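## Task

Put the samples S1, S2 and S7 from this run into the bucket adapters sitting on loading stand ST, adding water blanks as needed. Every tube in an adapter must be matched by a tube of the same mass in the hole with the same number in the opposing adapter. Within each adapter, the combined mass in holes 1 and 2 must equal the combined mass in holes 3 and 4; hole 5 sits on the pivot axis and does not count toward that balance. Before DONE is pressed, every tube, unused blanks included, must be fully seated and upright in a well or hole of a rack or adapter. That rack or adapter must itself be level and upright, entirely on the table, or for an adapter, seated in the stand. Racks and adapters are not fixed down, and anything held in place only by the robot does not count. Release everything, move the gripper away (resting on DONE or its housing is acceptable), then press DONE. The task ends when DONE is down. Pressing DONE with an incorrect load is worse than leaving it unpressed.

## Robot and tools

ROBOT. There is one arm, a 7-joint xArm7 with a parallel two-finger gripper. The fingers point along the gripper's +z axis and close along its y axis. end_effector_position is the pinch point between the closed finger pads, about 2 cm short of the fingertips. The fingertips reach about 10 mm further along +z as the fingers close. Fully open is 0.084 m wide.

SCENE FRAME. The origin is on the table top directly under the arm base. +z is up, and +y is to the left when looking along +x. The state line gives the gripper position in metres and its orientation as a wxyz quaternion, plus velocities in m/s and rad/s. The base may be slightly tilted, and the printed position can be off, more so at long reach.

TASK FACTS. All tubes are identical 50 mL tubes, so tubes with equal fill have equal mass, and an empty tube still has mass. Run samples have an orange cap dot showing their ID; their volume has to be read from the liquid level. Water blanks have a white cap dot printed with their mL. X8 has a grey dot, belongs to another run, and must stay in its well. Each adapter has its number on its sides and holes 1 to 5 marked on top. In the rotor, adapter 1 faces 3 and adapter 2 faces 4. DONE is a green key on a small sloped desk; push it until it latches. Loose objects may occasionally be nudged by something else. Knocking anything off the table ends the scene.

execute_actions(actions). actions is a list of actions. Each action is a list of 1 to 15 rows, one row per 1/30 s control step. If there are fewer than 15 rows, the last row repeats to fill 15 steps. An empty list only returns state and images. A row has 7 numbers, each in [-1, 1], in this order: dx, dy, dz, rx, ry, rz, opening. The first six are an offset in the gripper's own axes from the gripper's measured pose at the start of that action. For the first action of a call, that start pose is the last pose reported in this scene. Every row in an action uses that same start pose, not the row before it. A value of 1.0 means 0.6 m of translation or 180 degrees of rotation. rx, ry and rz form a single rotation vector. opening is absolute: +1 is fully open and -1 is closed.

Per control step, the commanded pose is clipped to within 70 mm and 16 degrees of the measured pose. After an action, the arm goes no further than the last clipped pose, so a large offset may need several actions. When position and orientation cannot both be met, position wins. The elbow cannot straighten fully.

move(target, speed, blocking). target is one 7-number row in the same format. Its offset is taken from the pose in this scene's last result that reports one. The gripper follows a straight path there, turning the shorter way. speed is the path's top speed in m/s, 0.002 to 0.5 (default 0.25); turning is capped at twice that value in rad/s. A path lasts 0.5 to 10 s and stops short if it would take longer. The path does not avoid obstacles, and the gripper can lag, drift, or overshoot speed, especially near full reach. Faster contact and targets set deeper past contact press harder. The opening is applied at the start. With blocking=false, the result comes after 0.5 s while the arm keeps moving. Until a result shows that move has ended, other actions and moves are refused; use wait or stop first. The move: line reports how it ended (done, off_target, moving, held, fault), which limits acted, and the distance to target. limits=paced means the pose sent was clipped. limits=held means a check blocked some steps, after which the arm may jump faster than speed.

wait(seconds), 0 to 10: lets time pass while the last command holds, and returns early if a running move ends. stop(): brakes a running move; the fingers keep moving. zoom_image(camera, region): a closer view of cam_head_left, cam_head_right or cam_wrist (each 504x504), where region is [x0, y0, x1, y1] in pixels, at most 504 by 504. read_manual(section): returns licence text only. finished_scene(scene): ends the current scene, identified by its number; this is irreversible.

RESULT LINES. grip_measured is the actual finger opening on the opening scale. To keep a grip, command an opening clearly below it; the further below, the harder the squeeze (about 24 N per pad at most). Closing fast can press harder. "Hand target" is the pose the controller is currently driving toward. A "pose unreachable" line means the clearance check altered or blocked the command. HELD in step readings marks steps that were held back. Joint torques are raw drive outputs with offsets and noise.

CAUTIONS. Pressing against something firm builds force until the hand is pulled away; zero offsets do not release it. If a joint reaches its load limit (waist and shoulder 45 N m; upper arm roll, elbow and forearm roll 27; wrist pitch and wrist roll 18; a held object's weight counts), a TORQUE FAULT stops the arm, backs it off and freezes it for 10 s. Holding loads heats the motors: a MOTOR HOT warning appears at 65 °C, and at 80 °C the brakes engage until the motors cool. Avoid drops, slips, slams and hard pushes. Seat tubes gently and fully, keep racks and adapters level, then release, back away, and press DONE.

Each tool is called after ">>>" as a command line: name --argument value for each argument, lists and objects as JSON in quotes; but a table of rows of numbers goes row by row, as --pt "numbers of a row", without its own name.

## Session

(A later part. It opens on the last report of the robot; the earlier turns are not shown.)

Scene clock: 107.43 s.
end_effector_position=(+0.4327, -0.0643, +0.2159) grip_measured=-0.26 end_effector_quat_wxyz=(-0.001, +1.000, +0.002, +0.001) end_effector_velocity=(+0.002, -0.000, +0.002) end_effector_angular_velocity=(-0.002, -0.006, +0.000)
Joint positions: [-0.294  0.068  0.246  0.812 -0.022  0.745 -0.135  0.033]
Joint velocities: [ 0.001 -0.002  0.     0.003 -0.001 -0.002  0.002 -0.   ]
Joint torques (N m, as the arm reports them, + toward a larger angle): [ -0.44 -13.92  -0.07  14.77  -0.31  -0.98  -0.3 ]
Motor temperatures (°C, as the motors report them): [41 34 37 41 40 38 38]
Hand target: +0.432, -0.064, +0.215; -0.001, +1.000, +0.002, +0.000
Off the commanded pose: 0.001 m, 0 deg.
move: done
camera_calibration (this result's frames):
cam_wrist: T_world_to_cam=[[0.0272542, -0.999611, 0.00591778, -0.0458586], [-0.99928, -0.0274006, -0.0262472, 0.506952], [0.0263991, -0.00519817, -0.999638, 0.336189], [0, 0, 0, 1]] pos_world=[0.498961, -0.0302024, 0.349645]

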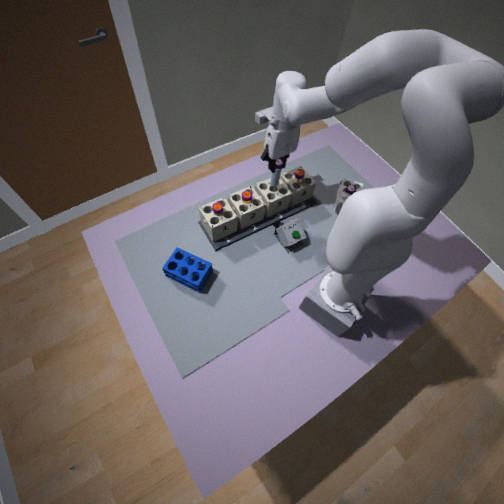

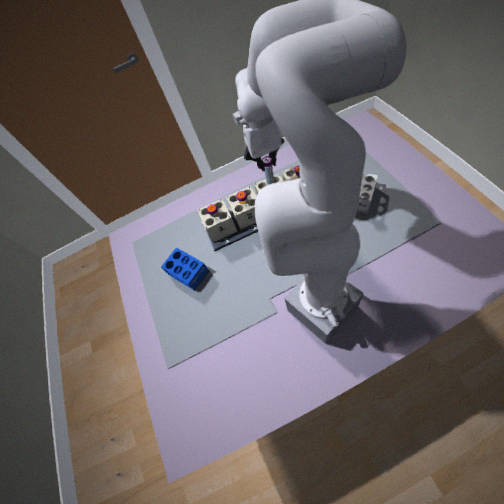

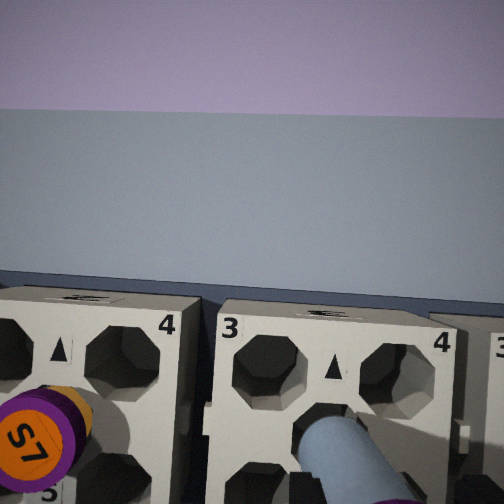

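>>> move --target '[0,-0.002,0.05,0,0,0,-0.6]' --speed 0.02

>>> move --target '[0,0,0.085,0,0,0,-0.6]' --speed 0.04

>>> move --target '[0,0,0,0,0,0,0.3]'

>>> move --target '[0,0,-0.11,0,0,0,0.3]' --speed 0.12

>>> move --target '[-0.335,-0.07,0,0,0,0,-1]'

Scene clock: 114.30 s.
end_effector_position=(+0.4328, -0.0631, +0.1859) grip_measured=-0.26 end_effector_quat_wxyz=(-0.001, +1.000, +0.002, +0.001) end_effector_velocity=(-0.000, +0.001, -0.000) end_effector_angular_velocity=(+0.000, +0.001, +0.002)
Joint positions: [-0.29   0.135  0.242  0.789 -0.05   0.658 -0.112  0.033]
Joint velocities: [ 0.001  0.     0.001 -0.001 -0.    -0.001  0.     0.   ]
Joint torques (N m, as the arm reports them, + toward a larger angle): [ -0.1  -14.85   0.74  14.42  -0.28  -1.29  -0.31]
Motor temperatures (°C, as the motors report them): [41 35 37 41 40 38 38]
Hand target: +0.433, -0.063, +0.186; -0.001, +1.000, +0.002, +0.001
Off the commanded pose: 0.000 m, 0 deg.
move: done
camera_calibration (this result's frames):
cam_wrist: T_world_to_cam=[[0.0270902, -0.999615, 0.00603714, -0.0445151], [-0.999288, -0.0272389, -0.0260903, 0.506259], [0.0262447, -0.00532605, -0.999641, 0.306261], [0, 0, 0, 1]] pos_world=[0.499067, -0.0290768, 0.319628]

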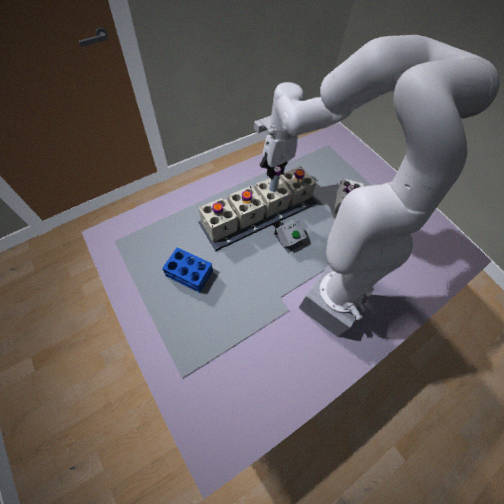

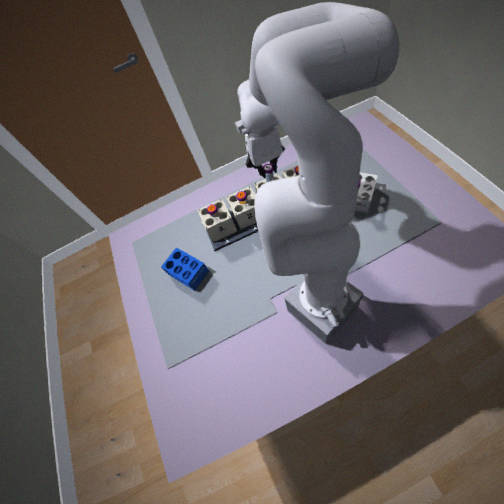

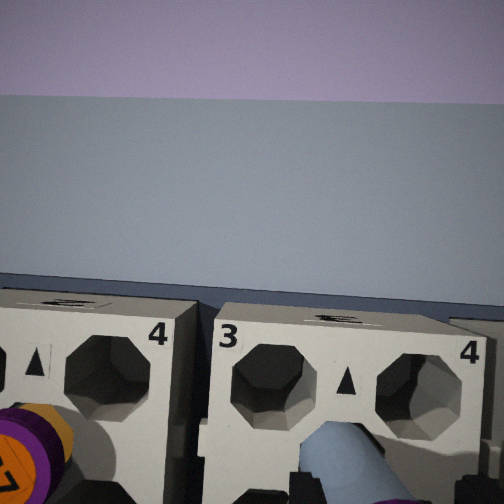

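Scene clock: 115.87 s.
end_effector_position=(+0.4331, -0.0632, +0.1351) grip_measured=-0.26 end_effector_quat_wxyz=(-0.001, +1.000, +0.002, +0.001) end_effector_velocity=(-0.001, -0.001, -0.001) end_effector_angular_velocity=(-0.001, +0.001, -0.001)
Joint positions: [-0.275  0.266  0.219  0.773 -0.114  0.514 -0.065  0.033]
Joint velocities: [-0.002  0.    -0.001 -0.002 -0.002 -0.001  0.     0.   ]
Joint torques (N m, as the arm reports them, + toward a larger angle): [ -0.04 -15.97   1.44  13.12  -0.27  -1.28  -0.26]
Motor temperatures (°C, as the motors report them): [41 35 37 41 40 38 38]
Hand target: +0.433, -0.063, +0.135; -0.001, +1.000, +0.002, +0.001
Off the commanded pose: 0.000 m, 0 deg.
move: done
camera_calibration (this result's frames):
cam_wrist: T_world_to_cam=[[0.0270051, -0.999615, 0.00632185, -0.0442795], [-0.999285, -0.0271625, -0.0263134, 0.505288], [0.026475, -0.00560673, -0.999634, 0.255284], [0, 0, 0, 1]] pos_world=[0.499363, -0.0291063, 0.268766]

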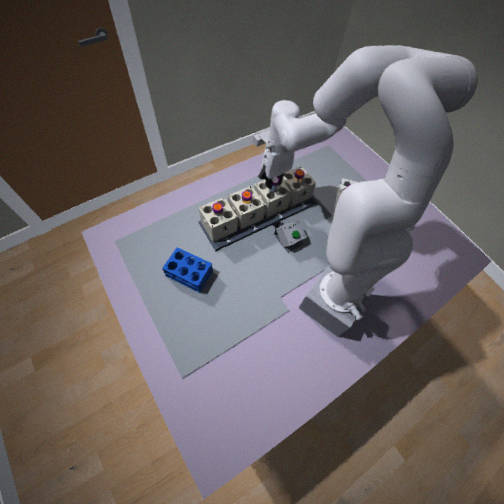

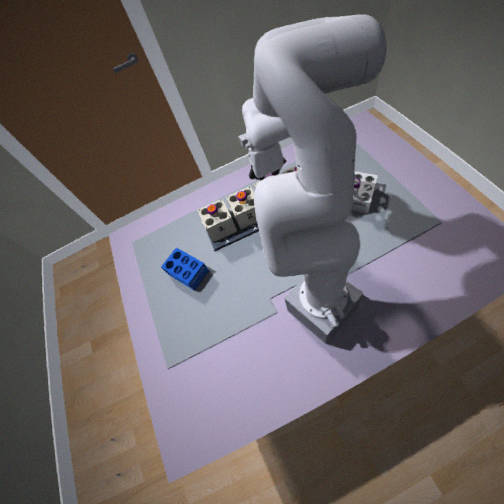

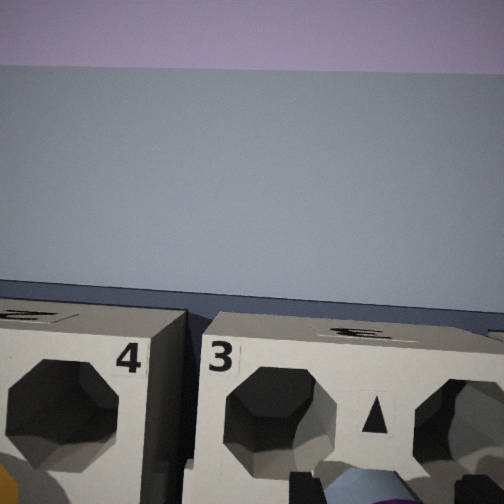

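Scene clock: 116.37 s.
end_effector_position=(+0.4332, -0.0632, +0.1351) grip_measured=+0.29 end_effector_quat_wxyz=(-0.001, +1.000, +0.002, +0.001) end_effector_velocity=(-0.001, +0.000, -0.001) end_effector_angular_velocity=(+0.000, +0.002, -0.000)
Joint positions: [-0.275  0.266  0.22   0.773 -0.114  0.514 -0.065  0.056]
Joint velocities: [-0.     0.    -0.    -0.001 -0.     0.001  0.    -0.   ]
Joint torques (N m, as the arm reports them, + toward a larger angle): [ -0.24 -15.51   0.95  12.59  -0.32  -0.97  -0.34]
Motor temperatures (°C, as the motors report them): [41 35 37 41 40 38 38]
Hand target: +0.433, -0.063, +0.135; -0.001, +1.000, +0.002, +0.001
Off the commanded pose: 0.000 m, 0 deg.
move: done
camera_calibration (this result's frames):
cam_wrist: T_world_to_cam=[[0.0270447, -0.999614, 0.00633828, -0.0442855], [-0.99928, -0.0272033, -0.0264446, 0.505352], [0.0266068, -0.00561853, -0.99963, 0.255262], [0, 0, 0, 1]] pos_world=[0.499394, -0.029087, 0.268812]

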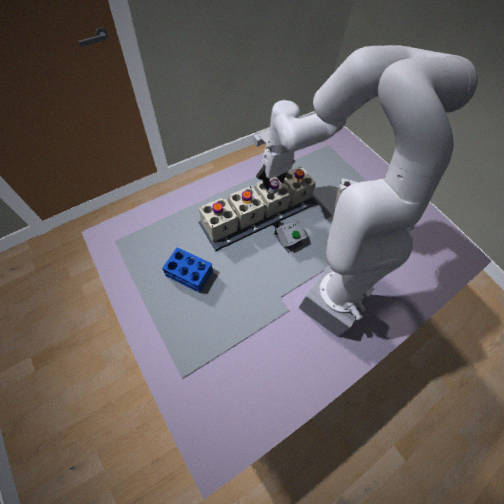

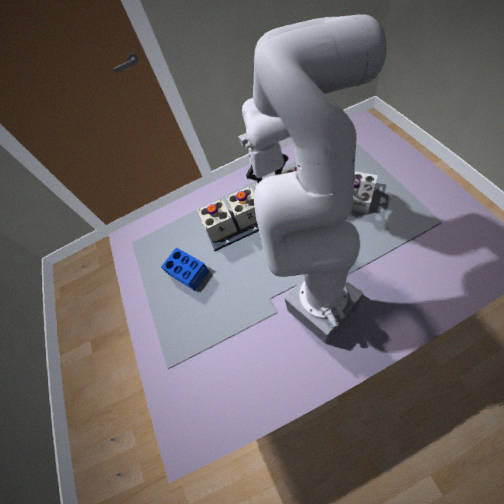

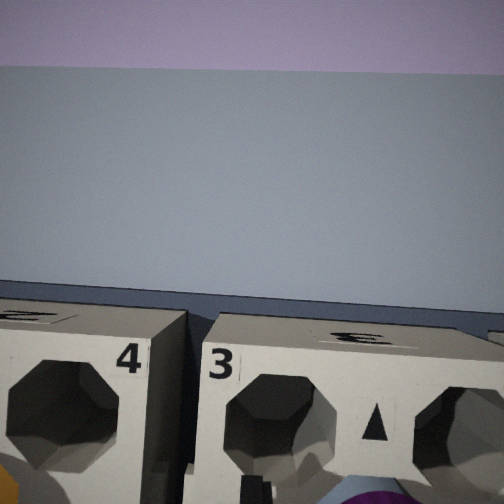

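Scene clock: 117.33 s.
end_effector_position=(+0.4325, -0.0630, +0.2006) grip_measured=+0.29 end_effector_quat_wxyz=(-0.001, +1.000, +0.002, +0.000) end_effector_velocity=(+0.004, +0.000, +0.004) end_effector_angular_velocity=(-0.002, -0.010, +0.001)
Joint positions: [-0.291  0.1    0.245  0.799 -0.035  0.701 -0.123  0.056]
Joint velocities: [ 0.001 -0.003  0.     0.006  0.001 -0.    -0.    -0.   ]
Joint torques (N m, as the arm reports them, + toward a larger angle): [ -0.42 -14.19   0.16  14.37  -0.43  -1.01  -0.26]
Motor temperatures (°C, as the motors report them): [41 35 37 41 40 38 38]
Hand target: +0.433, -0.063, +0.201; -0.001, +1.000, +0.002, +0.001
Off the commanded pose: 0.001 m, 0 deg.
move: done
camera_calibration (this result's frames):
cam_wrist: T_world_to_cam=[[0.0273089, -0.999611, 0.00570533, -0.0444721], [-0.999301, -0.0274452, -0.0253677, 0.506203], [0.0255144, -0.00500858, -0.999662, 0.321289], [0, 0, 0, 1]] pos_world=[0.498866, -0.0289527, 0.334276]

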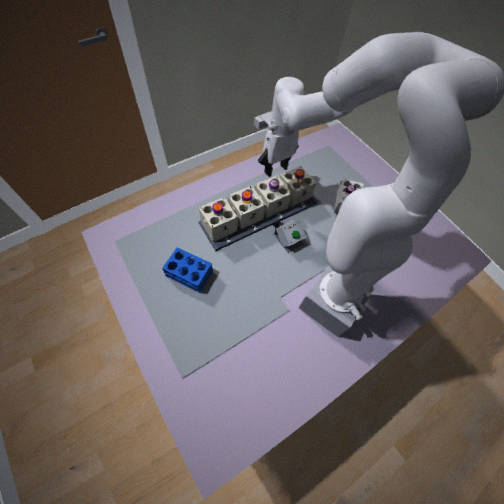

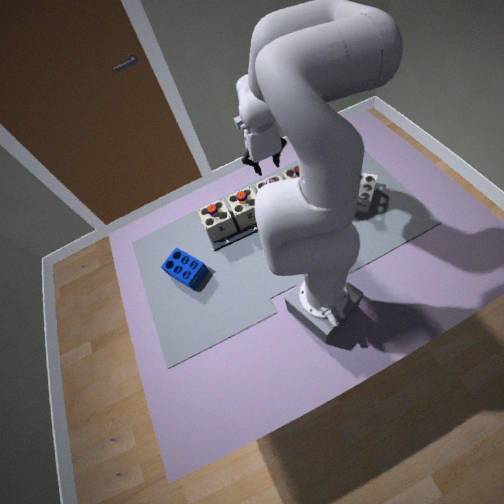

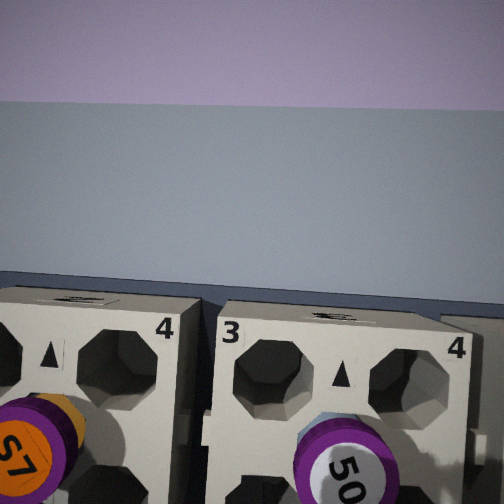

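Scene clock: 118.77 s.
end_effector_position=(+0.2314, -0.0216, +0.1998) grip_measured=-1.00 end_effector_quat_wxyz=(-0.001, +1.000, +0.002, +0.000) end_effector_velocity=(-0.001, -0.000, -0.000) end_effector_angular_velocity=(-0.001, +0.001, -0.000)
Joint positions: [-0.18  -0.678  0.236  0.118  0.209  0.793 -0.244  0.   ]
Joint velocities: [-0.    -0.005 -0.    -0.003 -0.001  0.002  0.     0.   ]
Joint torques (N m, as the arm reports them, + toward a larger angle): [-0.38 -1.48 -2.02 14.94 -0.31 -1.03 -0.24]
Motor temperatures (°C, as the motors report them): [41 35 37 41 40 38 38]
Hand target: +0.231, -0.022, +0.200; -0.001, +1.000, +0.002, +0.000
Off the commanded pose: 0.001 m, 0 deg.
move: done
camera_calibration (this result's frames):
cam_wrist: T_world_to_cam=[[0.0271639, -0.999614, 0.00589609, 0.00239623], [-0.999317, -0.0273027, -0.024912, 0.306301], [0.0250633, -0.00521536, -0.999672, 0.325885], [0, 0, 0, 1]] pos_world=[0.297859, 0.0124578, 0.333394]

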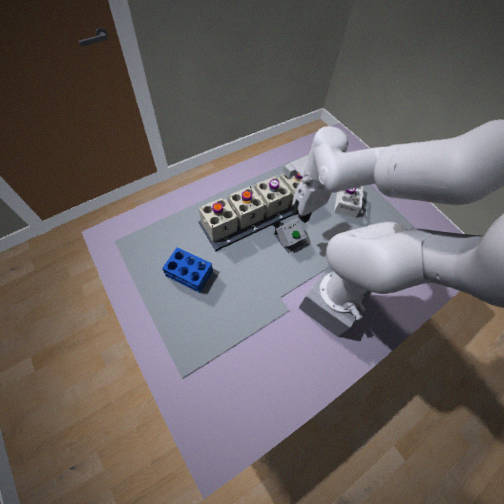

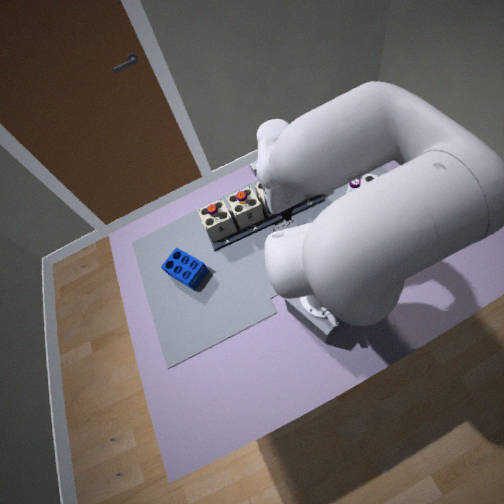

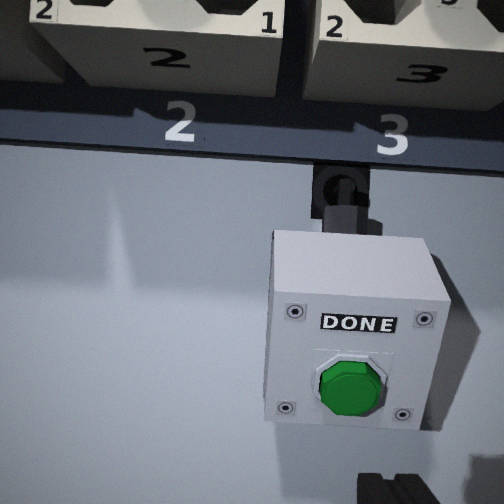

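>>> move --target '[0.017,0.008,0.16,0,0,0,-1]' --speed 0.1

>>> move --target '[0,0,0.025,0,0,0,-1]' --speed 0.015

Scene clock: 122.77 s.
end_effector_position=(+0.2421, -0.0266, +0.1040) grip_measured=-1.00 end_effector_quat_wxyz=(-0.000, +1.000, +0.002, +0.000) end_effector_velocity=(-0.001, +0.000, -0.001) end_effector_angular_velocity=(-0.002, +0.003, -0.000)
Joint positions: [-0.252 -0.113  0.293  0.102  0.159  0.212 -0.218  0.   ]
Joint velocities: [-0.006  0.005  0.005 -0.    -0.011 -0.003  0.01   0.   ]
Joint torques (N m, as the arm reports them, + toward a larger angle): [-0.24 -6.2  -0.72  9.29 -0.59 -1.   -0.35]
Motor temperatures (°C, as the motors report them): [41 34 37 41 40 38 38]
Hand target: +0.242, -0.027, +0.104; -0.001, +1.000, +0.002, +0.000
Off the commanded pose: 0.001 m, 0 deg.
move: done
camera_calibration (this result's frames):
cam_wrist: T_world_to_cam=[[0.0268726, -0.999618, 0.00642631, -0.00229501], [-0.999307, -0.0270287, -0.025579, 0.314544], [0.0257429, -0.00573448, -0.999652, 0.229703], [0, 0, 0, 1]] pos_world=[0.308474, 0.00752481, 0.237684]

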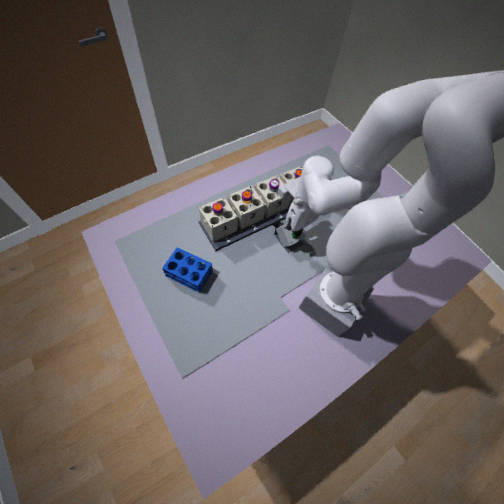

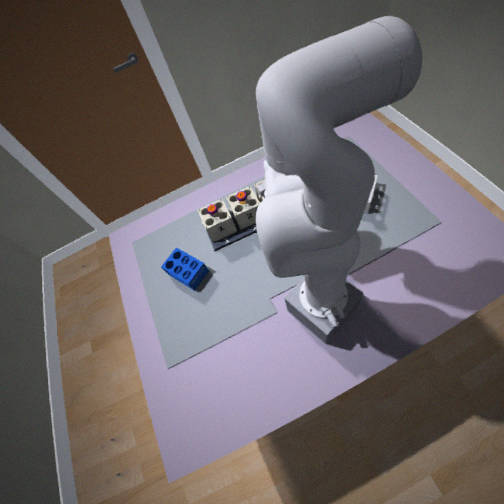

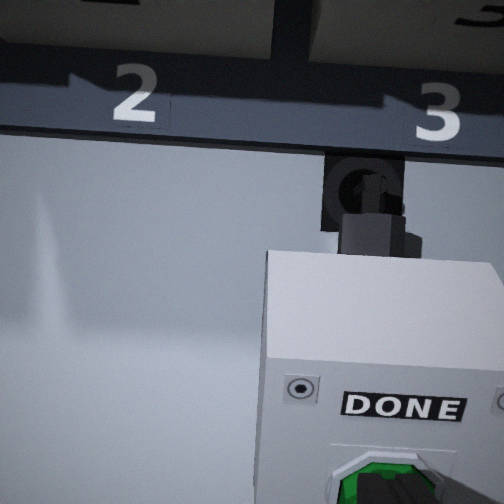

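Scene clock: 123.53 s.
end_effector_position=(+0.2426, -0.0266, +0.0932) grip_measured=-1.00 end_effector_quat_wxyz=(-0.001, +1.000, +0.002, +0.001) end_effector_velocity=(-0.001, +0.000, -0.000) end_effector_angular_velocity=(+0.000, +0.002, -0.002)
Joint positions: [-0.285 -0.041  0.303  0.108  0.095  0.145 -0.177  0.   ]
Joint velocities: [-0.    -0.     0.    -0.001  0.     0.001  0.001  0.   ]
Joint torques (N m, as the arm reports them, + toward a larger angle): no reading
Motor temperatures (°C, as the motors report them): [41 34 37 41 40 38 38]
move: unfinished (the scene ended)
camera_calibration (this result's frames):
cam_wrist: T_world_to_cam=[[0.0268886, -0.999621, 0.00592319, -0.00225554], [-0.999271, -0.0270388, -0.0269485, 0.314895], [0.0270985, -0.00519427, -0.999619, 0.218539], [0, 0, 0, 1]] pos_world=[0.308804, 0.00739486, 0.226955]
The task's run has ended: the event that ends the task has happened.

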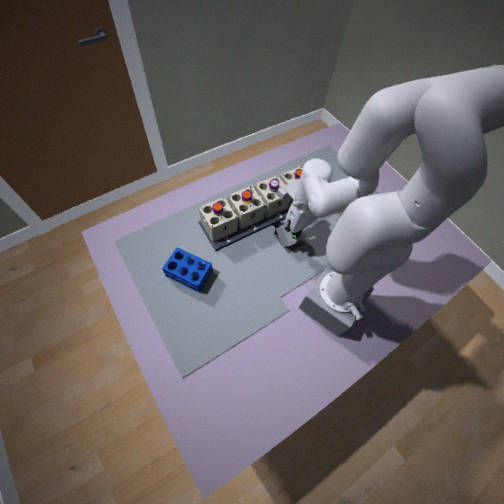

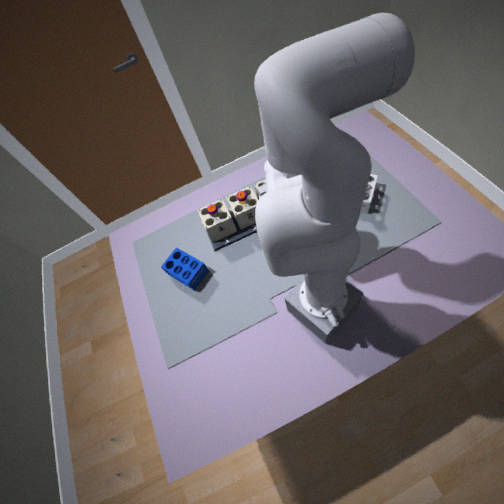

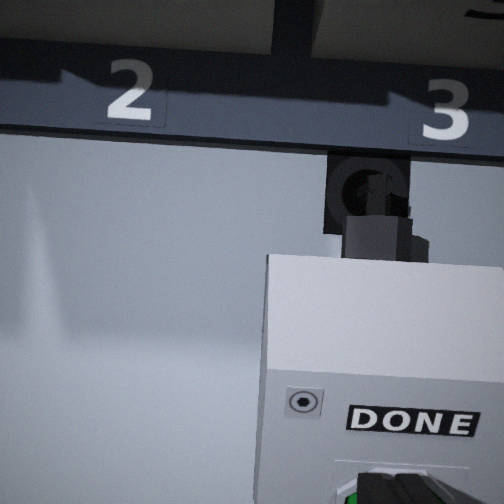

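>>> finished_scene --scene 2

The scene is finished: the task was done.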